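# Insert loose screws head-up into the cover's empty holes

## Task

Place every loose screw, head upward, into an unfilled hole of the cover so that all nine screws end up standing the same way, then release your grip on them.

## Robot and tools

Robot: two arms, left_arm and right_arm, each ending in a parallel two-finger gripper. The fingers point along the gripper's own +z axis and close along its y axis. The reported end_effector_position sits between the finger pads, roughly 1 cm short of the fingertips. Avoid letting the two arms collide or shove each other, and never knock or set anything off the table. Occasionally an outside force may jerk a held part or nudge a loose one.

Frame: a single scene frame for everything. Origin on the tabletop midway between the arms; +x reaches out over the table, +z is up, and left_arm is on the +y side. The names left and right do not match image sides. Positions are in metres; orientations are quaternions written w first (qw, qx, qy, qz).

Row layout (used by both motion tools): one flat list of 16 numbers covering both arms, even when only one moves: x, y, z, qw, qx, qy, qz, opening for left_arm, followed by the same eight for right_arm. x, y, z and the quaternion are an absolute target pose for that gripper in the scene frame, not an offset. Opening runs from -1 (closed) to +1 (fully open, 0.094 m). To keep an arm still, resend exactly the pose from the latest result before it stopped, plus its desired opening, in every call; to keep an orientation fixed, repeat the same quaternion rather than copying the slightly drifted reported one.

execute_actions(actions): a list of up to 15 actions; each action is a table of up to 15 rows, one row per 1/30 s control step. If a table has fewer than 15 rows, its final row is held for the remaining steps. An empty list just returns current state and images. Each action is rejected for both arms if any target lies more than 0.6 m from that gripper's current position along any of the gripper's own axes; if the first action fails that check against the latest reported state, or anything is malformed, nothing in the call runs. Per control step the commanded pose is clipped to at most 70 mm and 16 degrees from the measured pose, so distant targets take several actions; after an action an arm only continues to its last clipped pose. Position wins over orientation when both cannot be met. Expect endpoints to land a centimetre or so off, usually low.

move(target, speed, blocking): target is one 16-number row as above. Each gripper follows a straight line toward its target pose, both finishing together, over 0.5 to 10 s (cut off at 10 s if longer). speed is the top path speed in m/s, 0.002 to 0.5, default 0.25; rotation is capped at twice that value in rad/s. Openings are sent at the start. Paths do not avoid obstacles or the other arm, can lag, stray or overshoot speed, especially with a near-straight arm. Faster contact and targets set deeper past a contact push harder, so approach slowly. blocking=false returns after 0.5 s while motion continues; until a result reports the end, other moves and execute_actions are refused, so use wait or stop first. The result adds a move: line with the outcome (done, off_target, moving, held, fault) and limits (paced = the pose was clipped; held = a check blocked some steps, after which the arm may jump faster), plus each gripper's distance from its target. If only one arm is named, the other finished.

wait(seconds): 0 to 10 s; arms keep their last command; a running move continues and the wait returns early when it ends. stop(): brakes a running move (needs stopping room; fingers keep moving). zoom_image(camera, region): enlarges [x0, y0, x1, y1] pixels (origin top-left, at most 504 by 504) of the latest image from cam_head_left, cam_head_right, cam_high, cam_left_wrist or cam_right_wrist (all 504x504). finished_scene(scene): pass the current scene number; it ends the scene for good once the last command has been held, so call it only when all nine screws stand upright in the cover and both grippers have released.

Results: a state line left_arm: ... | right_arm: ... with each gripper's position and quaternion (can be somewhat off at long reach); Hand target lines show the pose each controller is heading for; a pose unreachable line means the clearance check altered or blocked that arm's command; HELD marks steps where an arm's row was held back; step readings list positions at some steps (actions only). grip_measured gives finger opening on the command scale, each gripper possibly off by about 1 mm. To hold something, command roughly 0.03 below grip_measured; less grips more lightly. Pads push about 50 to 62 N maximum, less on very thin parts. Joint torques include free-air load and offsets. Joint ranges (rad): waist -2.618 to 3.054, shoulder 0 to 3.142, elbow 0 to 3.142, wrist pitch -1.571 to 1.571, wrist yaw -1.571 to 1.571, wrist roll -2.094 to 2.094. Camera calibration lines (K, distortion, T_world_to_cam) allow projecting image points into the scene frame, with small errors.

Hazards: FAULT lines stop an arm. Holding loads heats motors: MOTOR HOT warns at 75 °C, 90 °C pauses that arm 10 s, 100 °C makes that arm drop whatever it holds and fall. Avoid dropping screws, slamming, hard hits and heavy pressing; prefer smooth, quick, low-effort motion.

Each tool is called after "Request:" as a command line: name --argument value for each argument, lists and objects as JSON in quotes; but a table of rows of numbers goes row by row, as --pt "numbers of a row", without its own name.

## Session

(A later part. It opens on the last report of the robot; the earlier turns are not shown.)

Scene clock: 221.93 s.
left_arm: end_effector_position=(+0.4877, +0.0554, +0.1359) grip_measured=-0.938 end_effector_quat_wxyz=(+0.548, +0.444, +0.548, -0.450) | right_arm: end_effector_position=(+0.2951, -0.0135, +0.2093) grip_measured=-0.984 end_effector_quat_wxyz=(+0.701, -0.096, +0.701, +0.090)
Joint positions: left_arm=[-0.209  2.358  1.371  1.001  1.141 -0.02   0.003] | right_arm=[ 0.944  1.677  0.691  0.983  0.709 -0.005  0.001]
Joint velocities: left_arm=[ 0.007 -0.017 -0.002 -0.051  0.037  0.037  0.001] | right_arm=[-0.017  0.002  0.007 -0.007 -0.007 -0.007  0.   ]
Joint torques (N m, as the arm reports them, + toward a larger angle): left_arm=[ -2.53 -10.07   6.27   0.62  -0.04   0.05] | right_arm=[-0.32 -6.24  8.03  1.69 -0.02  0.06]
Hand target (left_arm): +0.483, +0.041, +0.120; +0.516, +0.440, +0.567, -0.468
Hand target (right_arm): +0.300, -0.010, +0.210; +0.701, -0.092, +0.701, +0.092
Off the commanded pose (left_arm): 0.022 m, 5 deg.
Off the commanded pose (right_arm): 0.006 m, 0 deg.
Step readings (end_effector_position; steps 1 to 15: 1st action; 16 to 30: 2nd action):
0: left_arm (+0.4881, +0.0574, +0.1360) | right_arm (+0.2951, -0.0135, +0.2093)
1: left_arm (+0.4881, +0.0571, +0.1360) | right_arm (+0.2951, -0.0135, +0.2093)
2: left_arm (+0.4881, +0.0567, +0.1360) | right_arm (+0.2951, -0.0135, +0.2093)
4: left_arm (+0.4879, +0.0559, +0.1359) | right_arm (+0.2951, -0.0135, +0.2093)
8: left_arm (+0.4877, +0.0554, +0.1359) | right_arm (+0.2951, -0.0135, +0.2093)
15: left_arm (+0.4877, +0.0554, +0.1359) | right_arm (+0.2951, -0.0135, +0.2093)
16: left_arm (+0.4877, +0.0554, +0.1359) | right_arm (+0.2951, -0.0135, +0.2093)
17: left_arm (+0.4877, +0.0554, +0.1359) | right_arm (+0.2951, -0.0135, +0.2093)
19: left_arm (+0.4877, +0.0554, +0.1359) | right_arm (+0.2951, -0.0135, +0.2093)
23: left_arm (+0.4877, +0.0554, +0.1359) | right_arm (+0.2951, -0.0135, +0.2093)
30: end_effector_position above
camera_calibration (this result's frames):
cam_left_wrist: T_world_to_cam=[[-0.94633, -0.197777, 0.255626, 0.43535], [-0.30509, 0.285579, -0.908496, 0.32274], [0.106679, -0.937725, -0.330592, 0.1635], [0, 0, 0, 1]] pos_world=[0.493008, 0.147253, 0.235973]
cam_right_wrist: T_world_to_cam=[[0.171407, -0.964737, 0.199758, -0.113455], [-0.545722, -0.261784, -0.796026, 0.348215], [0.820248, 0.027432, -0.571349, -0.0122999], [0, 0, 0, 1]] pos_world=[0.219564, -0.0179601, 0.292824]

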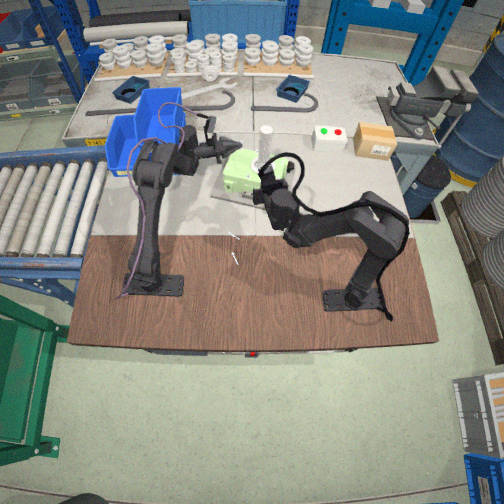

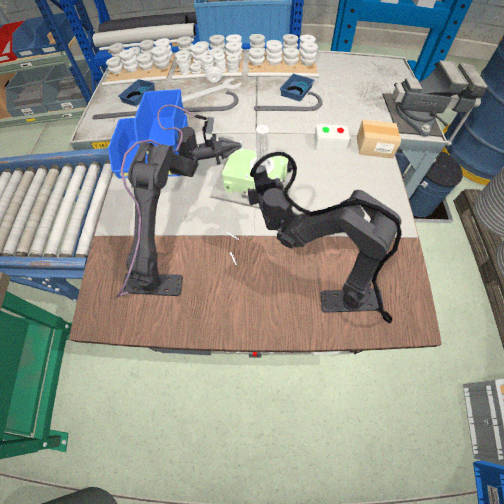

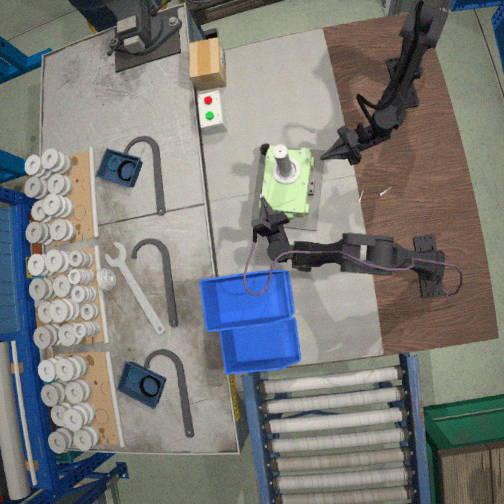

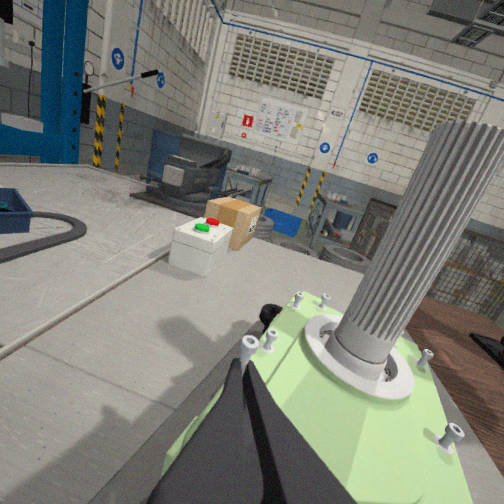

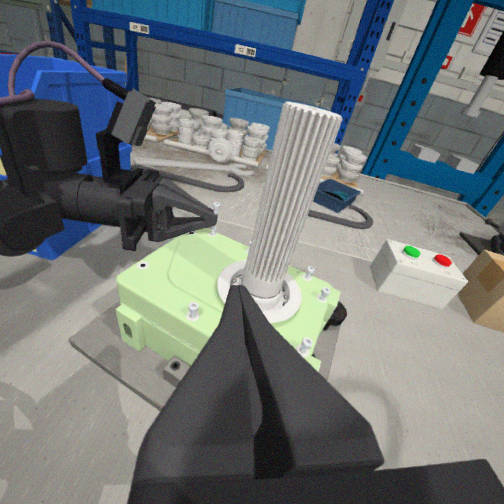

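Tip seems caught on the hole. Push down with no lateral load.

Request:
execute_actions --actions '[[[0.487,0.058,0.108,0.528,0.448,0.556,-0.462,-1,0.30,-0.01,0.21,0.701,-0.092,0.701,0.092,-1]],[[0.487,0.058,0.105,0.528,0.448,0.556,-0.462,-1,0.30,-0.01,0.21,0.701,-0.092,0.701,0.092,-1]]]'

Request:
zoom_image --camera "cam_right_wrist" --region '[150,170,270,290]'

Scene clock: 224.00 s.
left_arm: end_effector_position=(+0.4863, +0.0566, +0.1365) grip_measured=-0.938 end_effector_quat_wxyz=(+0.562, +0.455, +0.529, -0.444) | right_arm: end_effector_position=(+0.2951, -0.0135, +0.2093) grip_measured=-0.984 end_effector_quat_wxyz=(+0.701, -0.096, +0.701, +0.090)
Joint positions: left_arm=[-0.206  2.376  1.371  1.071  1.155 -0.02   0.003] | right_arm=[ 0.944  1.677  0.691  0.983  0.709 -0.005  0.001]
Joint velocities: left_arm=[ 0.017  0.002 -0.007  0.022  0.066 -0.022 -0.001] | right_arm=[ 0.002  0.012  0.002 -0.007  0.022  0.022  0.   ]
Joint torques (N m, as the arm reports them, + toward a larger angle): left_arm=[ 0.58 -7.94  5.45  0.84  0.22  0.07] | right_arm=[-0.33 -6.27  8.03  1.69 -0.03  0.06]
Hand target (left_arm): +0.486, +0.059, +0.106; +0.529, +0.446, +0.555, -0.462
Hand target (right_arm): +0.300, -0.010, +0.210; +0.701, -0.092, +0.701, +0.092
Off the commanded pose (left_arm): 0.032 m, 5 deg.
Off the commanded pose (right_arm): 0.006 m, 0 deg.
Step readings (end_effector_position; steps 1 to 15: 1st action; 16 to 30: 2nd action):
0: left_arm (+0.4877, +0.0554, +0.1359) | right_arm (+0.2951, -0.0135, +0.2093)
1: left_arm (+0.4878, +0.0559, +0.1356) | right_arm (+0.2951, -0.0135, +0.2093)
2: left_arm (+0.4875, +0.0560, +0.1357) | right_arm (+0.2951, -0.0135, +0.2093)
4: left_arm (+0.4871, +0.0562, +0.1359) | right_arm (+0.2951, -0.0135, +0.2093)
8: left_arm (+0.4868, +0.0565, +0.1362) | right_arm (+0.2951, -0.0135, +0.2093)
15: left_arm (+0.4866, +0.0564, +0.1364) | right_arm (+0.2951, -0.0135, +0.2093)
16: left_arm (+0.4867, +0.0566, +0.1360) | right_arm (+0.2951, -0.0135, +0.2093)
17: left_arm (+0.4866, +0.0566, +0.1361) | right_arm (+0.2951, -0.0135, +0.2093)
19: left_arm (+0.4864, +0.0566, +0.1363) | right_arm (+0.2951, -0.0135, +0.2093)
23: left_arm (+0.4864, +0.0566, +0.1364) | right_arm (+0.2951, -0.0135, +0.2093)
30: end_effector_position above
camera_calibration (this result's frames):
cam_left_wrist: T_world_to_cam=[[-0.960249, -0.185785, 0.20834, 0.446609], [-0.254766, 0.278246, -0.926107, 0.300828], [0.114087, -0.942371, -0.314517, 0.159459], [0, 0, 0, 1]] pos_world=[0.487305, 0.149539, 0.235705]
cam_right_wrist: T_world_to_cam=[[0.171407, -0.964737, 0.199758, -0.113455], [-0.545722, -0.261784, -0.796026, 0.348215], [0.820248, 0.027432, -0.571349, -0.0122999], [0, 0, 0, 1]] pos_world=[0.219564, -0.0179601, 0.292824]

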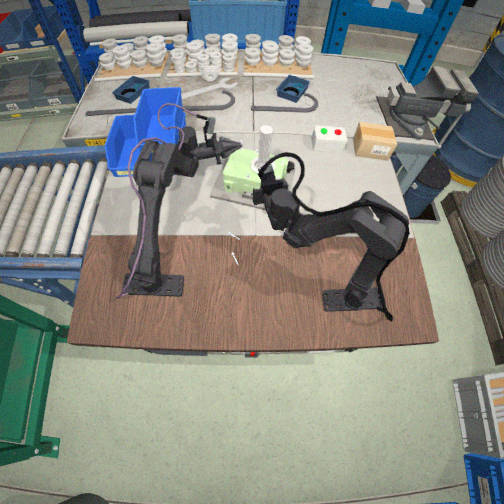

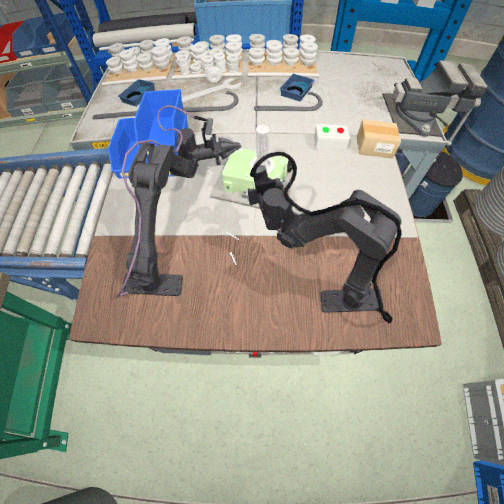

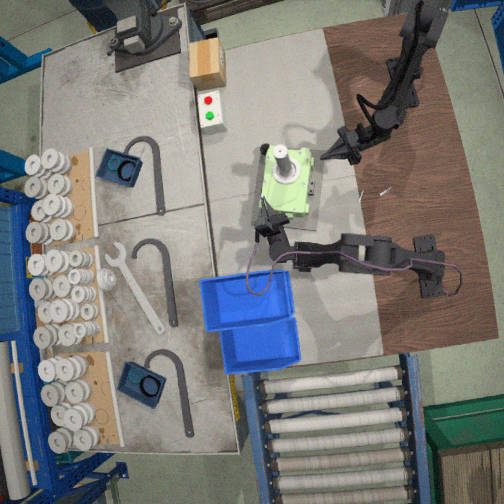

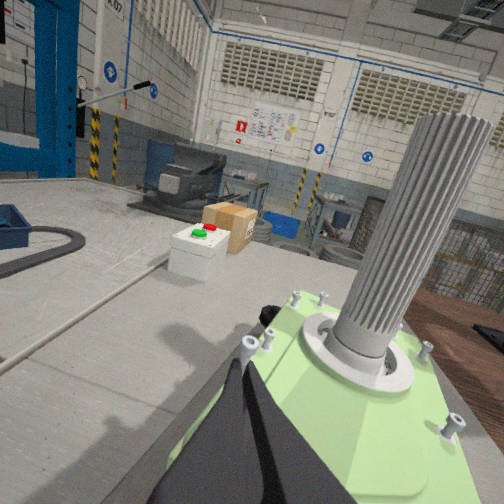

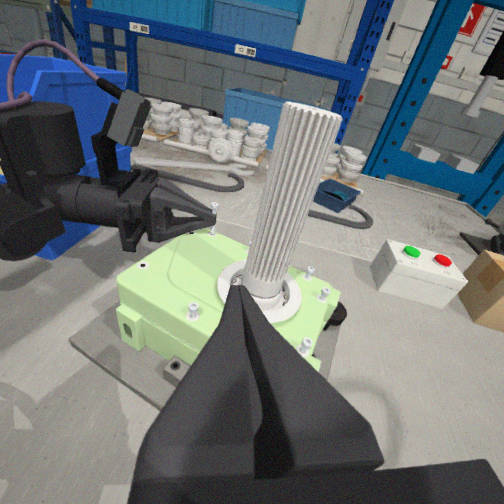

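Region (150, 170, 270, 290) of cam_right_wrist's 504x504 image, scaled by 4.200, with more detail than that image has.

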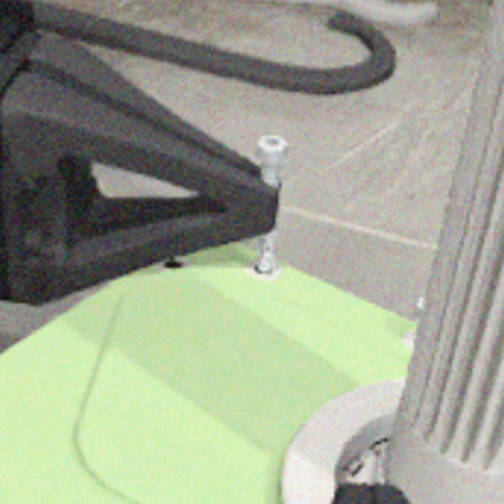

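Request:
execute_actions --actions '[[[0.487,0.057,0.128,0.542,0.455,0.542,-0.455,-0.84,0.30,-0.01,0.21,0.701,-0.092,0.701,0.092,-1]],[[0.487,0.057,0.128,0.542,0.455,0.542,-0.455,-0.84,0.30,-0.01,0.21,0.701,-0.092,0.701,0.092,-1]]]'

Request:
zoom_image --camera "cam_right_wrist" --region '[150,170,270,290]'

Scene clock: 225.20 s.
left_arm: end_effector_position=(+0.4878, +0.0578, +0.1367) grip_measured=-0.842 end_effector_quat_wxyz=(+0.563, +0.454, +0.530, -0.443) | right_arm: end_effector_position=(+0.2951, -0.0135, +0.2093) grip_measured=-0.984 end_effector_quat_wxyz=(+0.701, -0.096, +0.701, +0.090)
Joint positions: left_arm=[-0.203  2.376  1.374  1.067  1.153 -0.019  0.007] | right_arm=[ 0.944  1.677  0.691  0.983  0.709 -0.005  0.001]
Joint velocities: left_arm=[ 0.022  0.012  0.012  0.066 -0.022 -0.051  0.   ] | right_arm=[ 0.007 -0.037 -0.002  0.066 -0.066  0.022 -0.   ]
Joint torques (N m, as the arm reports them, + toward a larger angle): left_arm=[  0.11 -10.8    5.83   0.88   0.23   0.07] | right_arm=[-0.34 -6.26  8.03  1.69 -0.03  0.05]
Hand target (left_arm): +0.487, +0.057, +0.128; +0.543, +0.454, +0.541, -0.455
Hand target (right_arm): +0.300, -0.010, +0.210; +0.701, -0.092, +0.701, +0.092
Off the commanded pose (left_arm): 0.009 m, 3 deg.
Off the commanded pose (right_arm): 0.006 m, 0 deg.
Step readings (end_effector_position; steps 1 to 15: 1st action; 16 to 30: 2nd action):
0: left_arm (+0.4863, +0.0566, +0.1364) | right_arm (+0.2951, -0.0135, +0.2093)
1: left_arm (+0.4870, +0.0567, +0.1371) | right_arm (+0.2951, -0.0135, +0.2093)
2: left_arm (+0.4877, +0.0576, +0.1371) | right_arm (+0.2951, -0.0135, +0.2093)
4: left_arm (+0.4878, +0.0578, +0.1367) | right_arm (+0.2951, -0.0135, +0.2093)
8: left_arm (+0.4878, +0.0578, +0.1367) | right_arm (+0.2951, -0.0135, +0.2093)
15: left_arm (+0.4878, +0.0578, +0.1367) | right_arm (+0.2951, -0.0135, +0.2093)
16: left_arm (+0.4878, +0.0578, +0.1367) | right_arm (+0.2951, -0.0135, +0.2093)
17: left_arm (+0.4878, +0.0578, +0.1367) | right_arm (+0.2951, -0.0135, +0.2093)
19: left_arm (+0.4878, +0.0578, +0.1367) | right_arm (+0.2951, -0.0135, +0.2093)
23: left_arm (+0.4878, +0.0578, +0.1367) | right_arm (+0.2951, -0.0135, +0.2093)
30: end_effector_position above
camera_calibration (this result's frames):
cam_left_wrist: T_world_to_cam=[[-0.959144, -0.189902, 0.209713, 0.447797], [-0.25733, 0.277536, -0.92561, 0.302251], [0.117572, -0.94176, -0.315065, 0.15883], [0, 0, 0, 1]] pos_world=[0.488606, 0.150732, 0.2359]
cam_right_wrist: T_world_to_cam=[[0.171407, -0.964737, 0.199758, -0.113455], [-0.545722, -0.261784, -0.796026, 0.348215], [0.820248, 0.027432, -0.571349, -0.0122999], [0, 0, 0, 1]] pos_world=[0.219564, -0.0179601, 0.292824]

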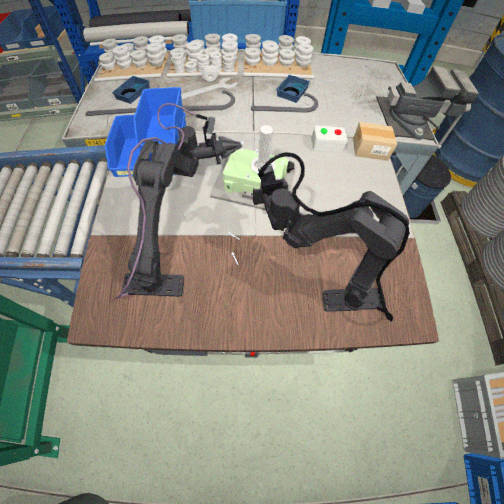

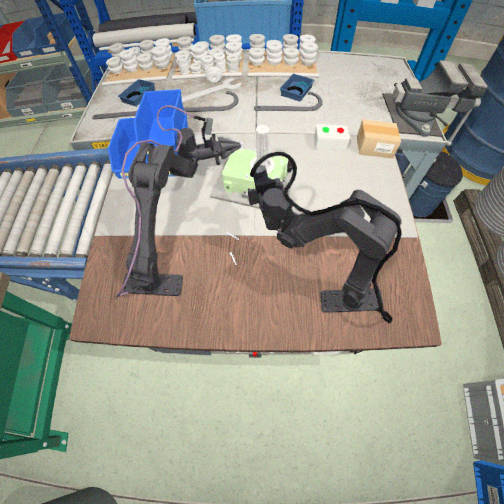

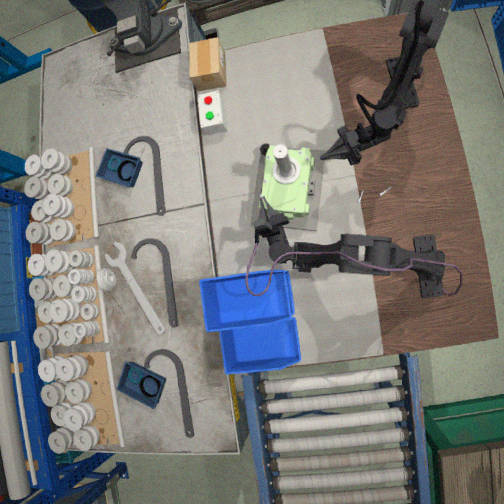

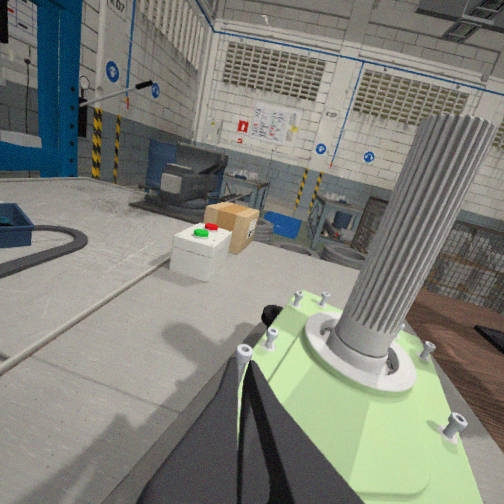

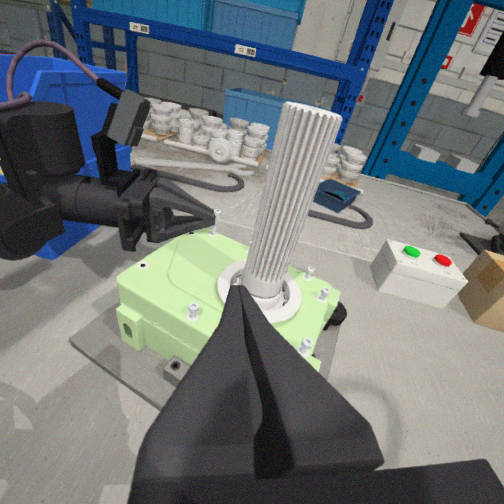

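Region (150, 170, 270, 290) of cam_right_wrist's 504x504 image, scaled by 4.200, with more detail than that image has.

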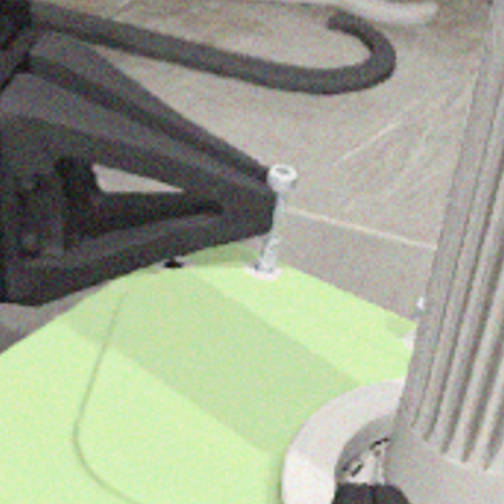

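It dropped in, head on fingers. Open, then go to screw A.

Request:
execute_actions --actions '[[[0.487,0.057,0.128,0.542,0.455,0.542,-0.455,-0.6,0.30,-0.01,0.21,0.701,-0.092,0.701,0.092,-1]]]'

Request:
move --target '[0.48,0.10,0.17,0.542,0.455,0.542,-0.455,-0.6,0.30,-0.01,0.21,0.701,-0.092,0.701,0.092,-1]' --speed 0.1

Request:
move --target '[0.105,0.073,0.06,0,-0.216,0.976,0,-0.5,0.30,-0.01,0.21,0.701,-0.092,0.701,0.092,-1]'

Request:
move --target '[0.105,0.073,0.006,0,-0.216,0.976,0,-0.5,0.30,-0.01,0.21,0.701,-0.092,0.701,0.092,-1]' --speed 0.08

Scene clock: 225.83 s.
left_arm: end_effector_position=(+0.4900, +0.0597, +0.1371) grip_measured=-0.602 end_effector_quat_wxyz=(+0.564, +0.451, +0.532, -0.441) | right_arm: end_effector_position=(+0.2951, -0.0135, +0.2093) grip_measured=-0.984 end_effector_quat_wxyz=(+0.701, -0.096, +0.701, +0.090)
Joint positions: left_arm=[-0.199  2.376  1.377  1.064  1.149 -0.019  0.019] | right_arm=[ 0.944  1.677  0.691  0.983  0.709 -0.005  0.001]
Joint velocities: left_arm=[-0.017  0.007 -0.007 -0.007 -0.081  0.022 -0.002] | right_arm=[-0.027  0.017 -0.007 -0.022 -0.037 -0.051 -0.001]
Joint torques (N m, as the arm reports them, + toward a larger angle): left_arm=[ -0.2  -10.84   5.69   0.9    0.28   0.07] | right_arm=[-0.35 -6.24  8.02  1.68 -0.03  0.05]
Hand target (left_arm): +0.487, +0.057, +0.128; +0.543, +0.454, +0.541, -0.455
Hand target (right_arm): +0.300, -0.010, +0.210; +0.701, -0.092, +0.701, +0.092
Off the commanded pose (left_arm): 0.010 m, 3 deg.
Off the commanded pose (right_arm): 0.006 m, 0 deg.
Step readings (end_effector_position):
0: left_arm (+0.4878, +0.0578, +0.1367) | right_arm (+0.2951, -0.0135, +0.2093)
1: left_arm (+0.4887, +0.0581, +0.1369) | right_arm (+0.2951, -0.0135, +0.2093)
2: left_arm (+0.4896, +0.0592, +0.1371) | right_arm (+0.2951, -0.0135, +0.2093)
4: left_arm (+0.4900, +0.0597, +0.1372) | right_arm (+0.2951, -0.0135, +0.2093)
8: left_arm (+0.4900, +0.0597, +0.1371) | right_arm (+0.2951, -0.0135, +0.2093)
15: end_effector_position above
camera_calibration (this result's frames):
cam_left_wrist: T_world_to_cam=[[-0.95758, -0.197558, 0.209789, 0.449839], [-0.259599, 0.275366, -0.925625, 0.303897], [0.125096, -0.940821, -0.314971, 0.156759], [0, 0, 0, 1]] pos_world=[0.490038, 0.152668, 0.236298]
cam_right_wrist: T_world_to_cam=[[0.171407, -0.964737, 0.199758, -0.113455], [-0.545722, -0.261784, -0.796026, 0.348215], [0.820248, 0.027432, -0.571349, -0.0122999], [0, 0, 0, 1]] pos_world=[0.219564, -0.0179601, 0.292824]

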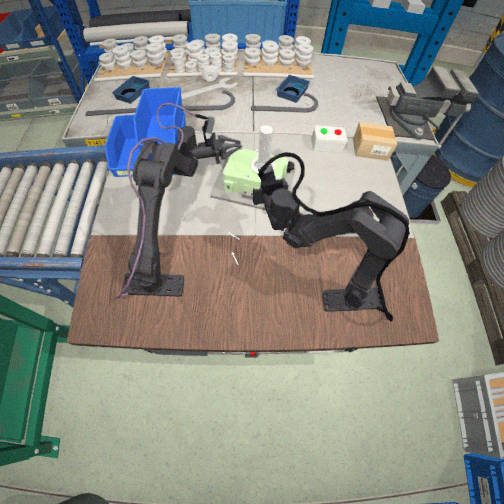

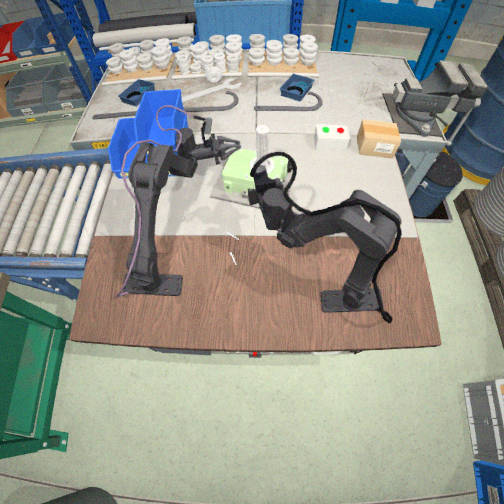

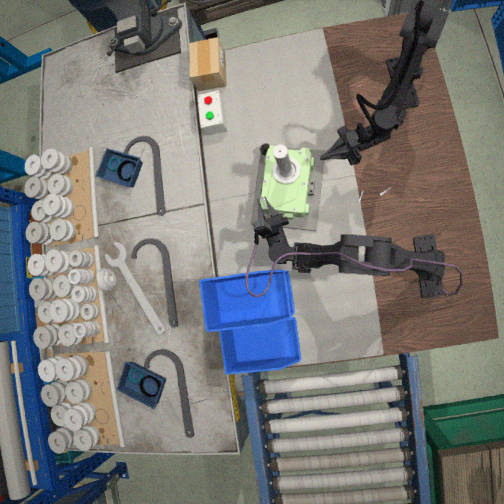

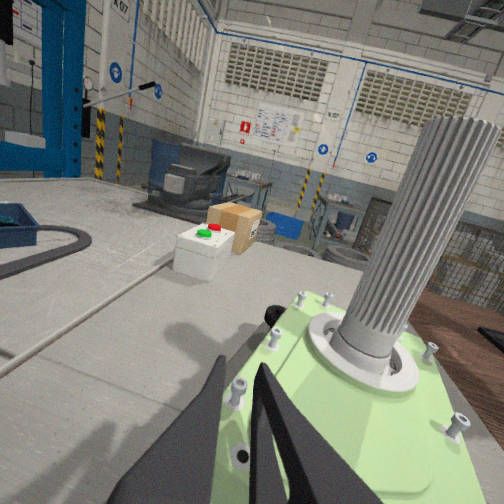

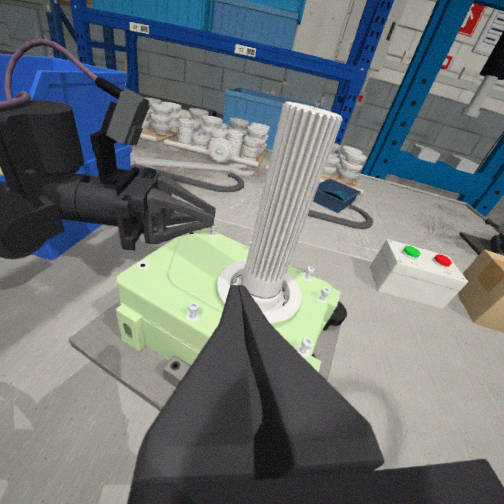

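Scene clock: 226.97 s.
left_arm: end_effector_position=(+0.4835, +0.0945, +0.1668) grip_measured=-0.602 end_effector_quat_wxyz=(+0.544, +0.453, +0.540, -0.455) | right_arm: end_effector_position=(+0.2951, -0.0135, +0.2093) grip_measured=-0.984 end_effector_quat_wxyz=(+0.701, -0.096, +0.701, +0.090)
Joint positions: left_arm=[-0.123  2.261  1.347  0.932  1.253 -0.016  0.019] | right_arm=[ 0.944  1.677  0.691  0.983  0.709 -0.005  0.001]
Joint velocities: left_arm=[-0.002 -0.012 -0.002  0.007  0.037  0.066  0.001] | right_arm=[-0.007 -0.007  0.007  0.051  0.037 -0.037 -0.001]
Joint torques (N m, as the arm reports them, + toward a larger angle): left_arm=[  0.91 -12.59   3.77   1.27   0.12   0.1 ] | right_arm=[-0.33 -6.24  8.    1.69 -0.03  0.04]
Hand target (left_arm): +0.480, +0.100, +0.170; +0.542, +0.454, +0.542, -0.455
Hand target (right_arm): +0.300, -0.010, +0.210; +0.701, -0.092, +0.701, +0.092
Off the commanded pose (left_arm): 0.007 m, 0 deg.
Off the commanded pose (right_arm): 0.006 m, 0 deg.
move: done
camera_calibration (this result's frames):
cam_left_wrist: T_world_to_cam=[[-0.952923, -0.173698, 0.248528, 0.433284], [-0.291139, 0.295174, -0.910006, 0.330902], [0.0847075, -0.939522, -0.331849, 0.221867], [0, 0, 0, 1]] pos_world=[0.490431, 0.186036, 0.267066]
cam_right_wrist: T_world_to_cam=[[0.171407, -0.964737, 0.199758, -0.113455], [-0.545722, -0.261784, -0.796026, 0.348215], [0.820248, 0.027432, -0.571349, -0.0122999], [0, 0, 0, 1]] pos_world=[0.219564, -0.0179601, 0.292824]

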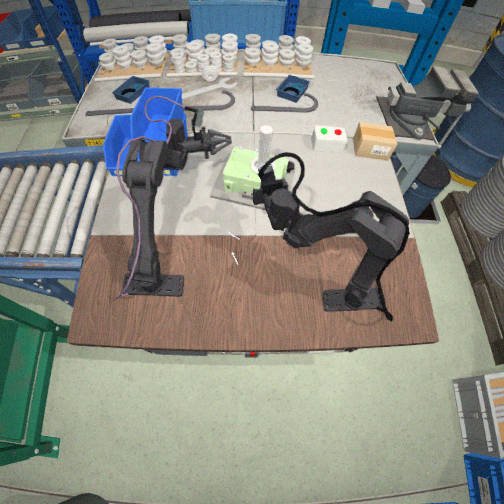

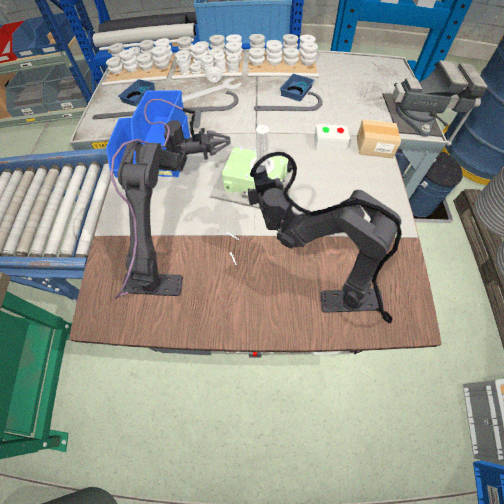

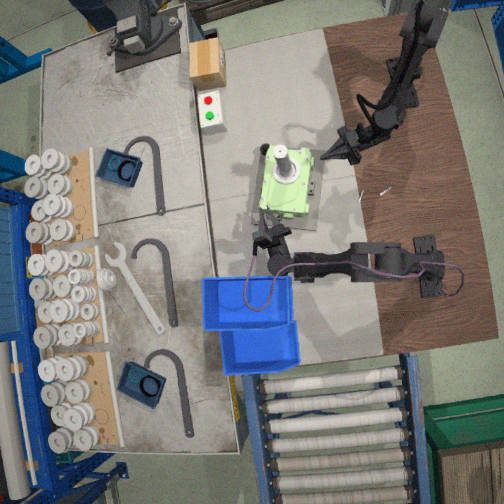

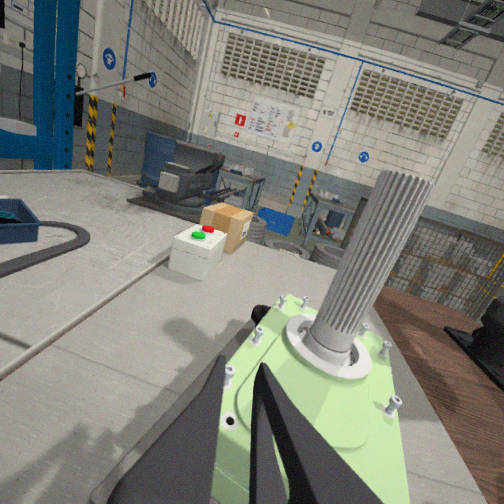

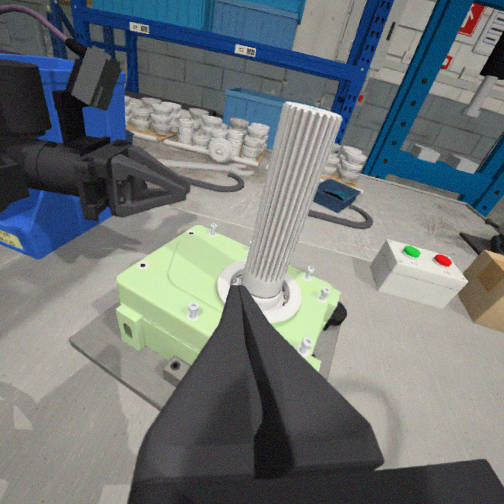

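Scene clock: 231.80 s.
left_arm: end_effector_position=(+0.1321, +0.0762, +0.0607) grip_measured=-0.502 end_effector_quat_wxyz=(+0.050, -0.156, +0.986, -0.043) | right_arm: end_effector_position=(+0.2951, -0.0135, +0.2093) grip_measured=-0.984 end_effector_quat_wxyz=(+0.701, -0.096, +0.701, +0.090)
Joint positions: left_arm=[-1.13   1.573  1.029 -0.917 -0.073 -1.457  0.023] | right_arm=[ 0.944  1.677  0.691  0.983  0.709 -0.005  0.001]
Joint velocities: left_arm=[-0.007 -0.007 -0.007  0.022 -0.066 -0.007 -0.001] | right_arm=[-0.012  0.007 -0.002  0.007 -0.037  0.007  0.   ]
Joint torques (N m, as the arm reports them, + toward a larger angle): left_arm=[ 0.2  -5.88  5.07  0.47 -0.1   0.02] | right_arm=[ 0.04 -7.86  6.14  1.7   0.01 -0.01]
Hand target (left_arm): +0.133, +0.077, +0.061; +0.052, -0.155, +0.986, -0.044
Hand target (right_arm): +0.295, -0.013, +0.209; +0.701, -0.096, +0.701, +0.090
Off the commanded pose (left_arm): 0.027 m, 10 deg.
Off the commanded pose (right_arm): 0.006 m, 0 deg.
move: held (left_arm, right_arm); limits=held; held on 13 of 145 steps (left_arm, right_arm), including the last (left_arm, right_arm)
pose unreachable (left arm): on one or more control steps of this call, first in action 0 (counted from 0), this arm could not follow its commanded pose, so it was not sent that pose on those steps. On the call's last step it was still not sent that pose. It may still have moved: this result reports where it is.
cause: the commanded pose would bring a part of the arm too close to another arm (this arm's wrist (the part past joint 4) and the other arm's wrist (the part past joint 4)).
pose unreachable (right arm): on one or more control steps of this call, first in action 0 (counted from 0), this arm could not follow its commanded pose, so it was not sent that pose on those steps. On the call's last step it was still not sent that pose. It may still have moved: this result reports where it is.
cause: the commanded pose would bring a part of the arm too close to another arm (this arm's wrist (the part past joint 4) and the other arm's wrist (the part past joint 4)).
camera_calibration (this result's frames):
cam_left_wrist: T_world_to_cam=[[0.529064, -0.841002, 0.113168, -0.0151016], [-0.827089, -0.481233, 0.290412, 0.194497], [-0.189777, -0.247246, -0.950186, 0.220299], [0, 0, 0, 1]] pos_world=[0.210664, 0.135366, 0.15455]
cam_right_wrist: T_world_to_cam=[[0.171407, -0.964737, 0.199758, -0.113455], [-0.545722, -0.261784, -0.796026, 0.348215], [0.820248, 0.027432, -0.571349, -0.0122999], [0, 0, 0, 1]] pos_world=[0.219564, -0.0179601, 0.292824]

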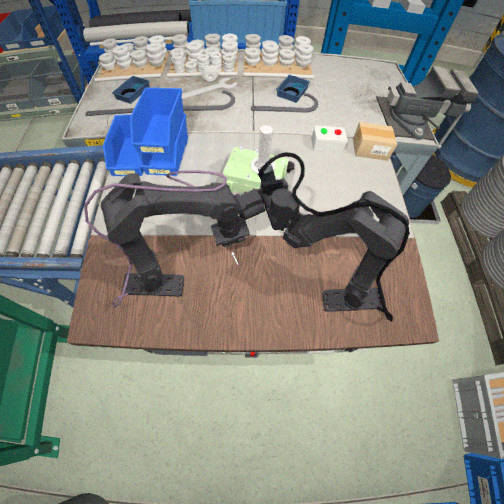

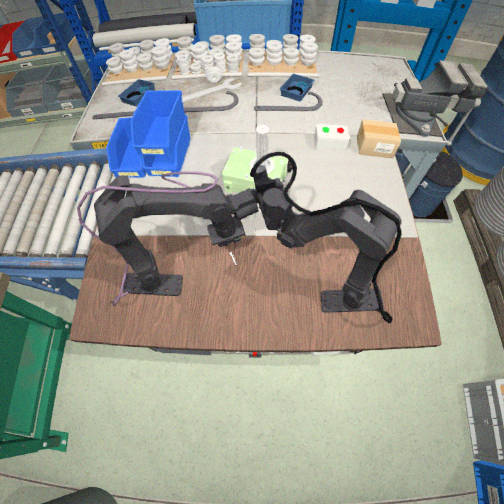

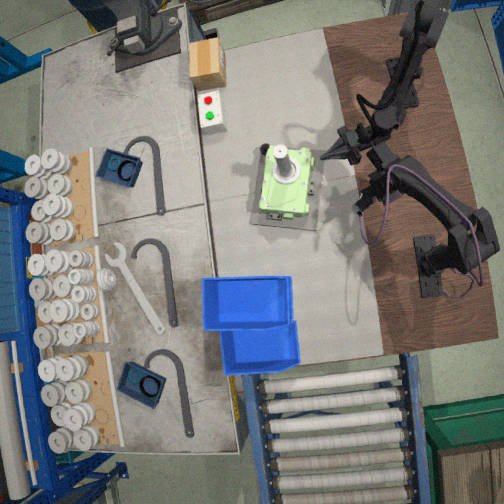

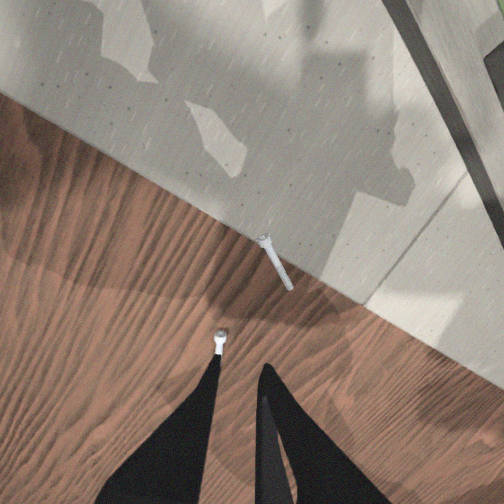

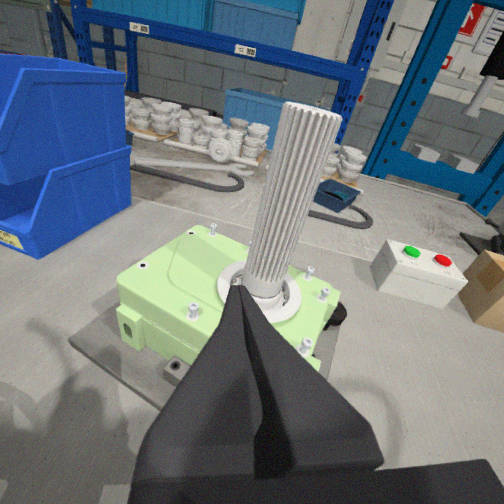

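Scene clock: 233.17 s.
left_arm: end_effector_position=(+0.1276, +0.0708, +0.0463) grip_measured=-0.502 end_effector_quat_wxyz=(+0.034, -0.183, +0.982, -0.037) | right_arm: end_effector_position=(+0.2951, -0.0135, +0.2093) grip_measured=-0.984 end_effector_quat_wxyz=(+0.701, -0.096, +0.701, +0.090)
Joint positions: left_arm=[-1.137  1.622  1.023 -0.884 -0.049 -1.521  0.023] | right_arm=[ 0.944  1.677  0.691  0.983  0.709 -0.005  0.001]
Joint velocities: left_arm=[ 0.022  0.022 -0.012  0.066 -0.022 -0.037 -0.001] | right_arm=[-0.007 -0.007 -0.002 -0.051  0.022  0.022  0.   ]
Joint torques (N m, as the arm reports them, + toward a larger angle): left_arm=[-1.   -5.31  3.61  0.48  0.   -0.09] | right_arm=[ 0.04 -7.88  6.14  1.7   0.   -0.02]
Hand target (left_arm): +0.122, +0.075, +0.039; +0.029, -0.182, +0.983, -0.026
Hand target (right_arm): +0.295, -0.013, +0.209; +0.701, -0.096, +0.701, +0.090
Off the commanded pose (left_arm): 0.046 m, 7 deg.
Off the commanded pose (right_arm): 0.006 m, 0 deg.
move: held (left_arm, right_arm); limits=held; held on 26 of 41 steps (left_arm, right_arm), including the last (left_arm, right_arm)
pose unreachable (left arm): on one or more control steps of this call, first in action 0 (counted from 0), this arm could not follow its commanded pose, so it was not sent that pose on those steps. On the call's last step it was still not sent that pose. It may still have moved: this result reports where it is.
cause: the commanded pose would bring a part of the arm too close to another arm (this arm's wrist (the part past joint 4) and the other arm's wrist (the part past joint 5)).
pose unreachable (right arm): on one or more control steps of this call, first in action 0 (counted from 0), this arm could not follow its commanded pose, so it was not sent that pose on those steps. On the call's last step it was still not sent that pose. It may still have moved: this result reports where it is.
cause: the commanded pose would bring a part of the arm too close to another arm (this arm's wrist (the part past joint 5) and the other arm's wrist (the part past joint 4)).
camera_calibration (this result's frames):
cam_left_wrist: T_world_to_cam=[[0.576996, -0.811794, 0.0898145, -0.0227], [-0.789393, -0.526068, 0.316403, 0.189576], [-0.209605, -0.253462, -0.944364, 0.207111], [0, 0, 0, 1]] pos_world=[0.206159, 0.133797, 0.137644]
cam_right_wrist: T_world_to_cam=[[0.171407, -0.964737, 0.199758, -0.113455], [-0.545722, -0.261784, -0.796026, 0.348215], [0.820248, 0.027432, -0.571349, -0.0122999], [0, 0, 0, 1]] pos_world=[0.219564, -0.0179601, 0.292824]

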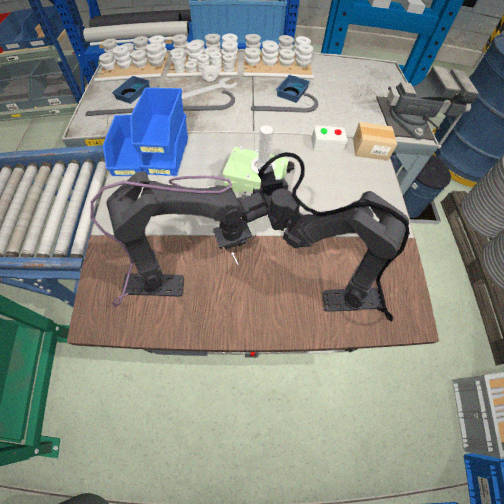

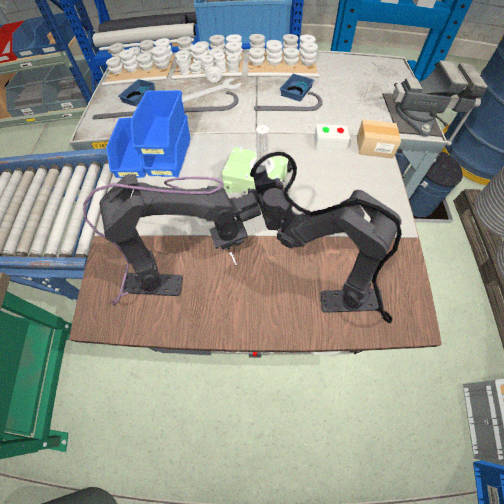

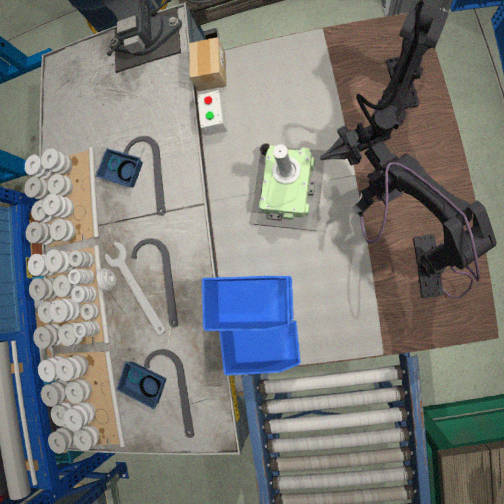

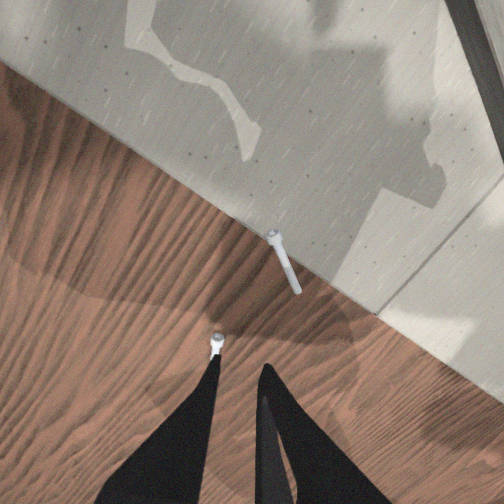

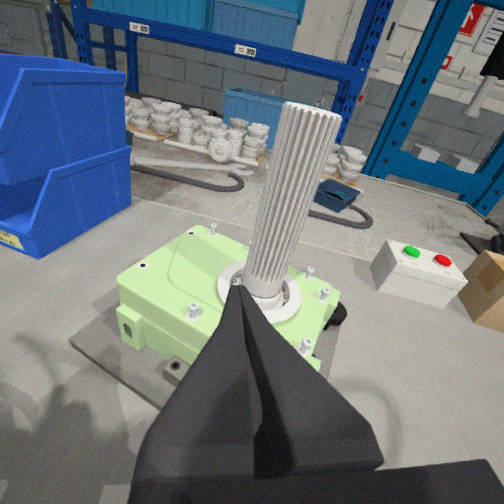

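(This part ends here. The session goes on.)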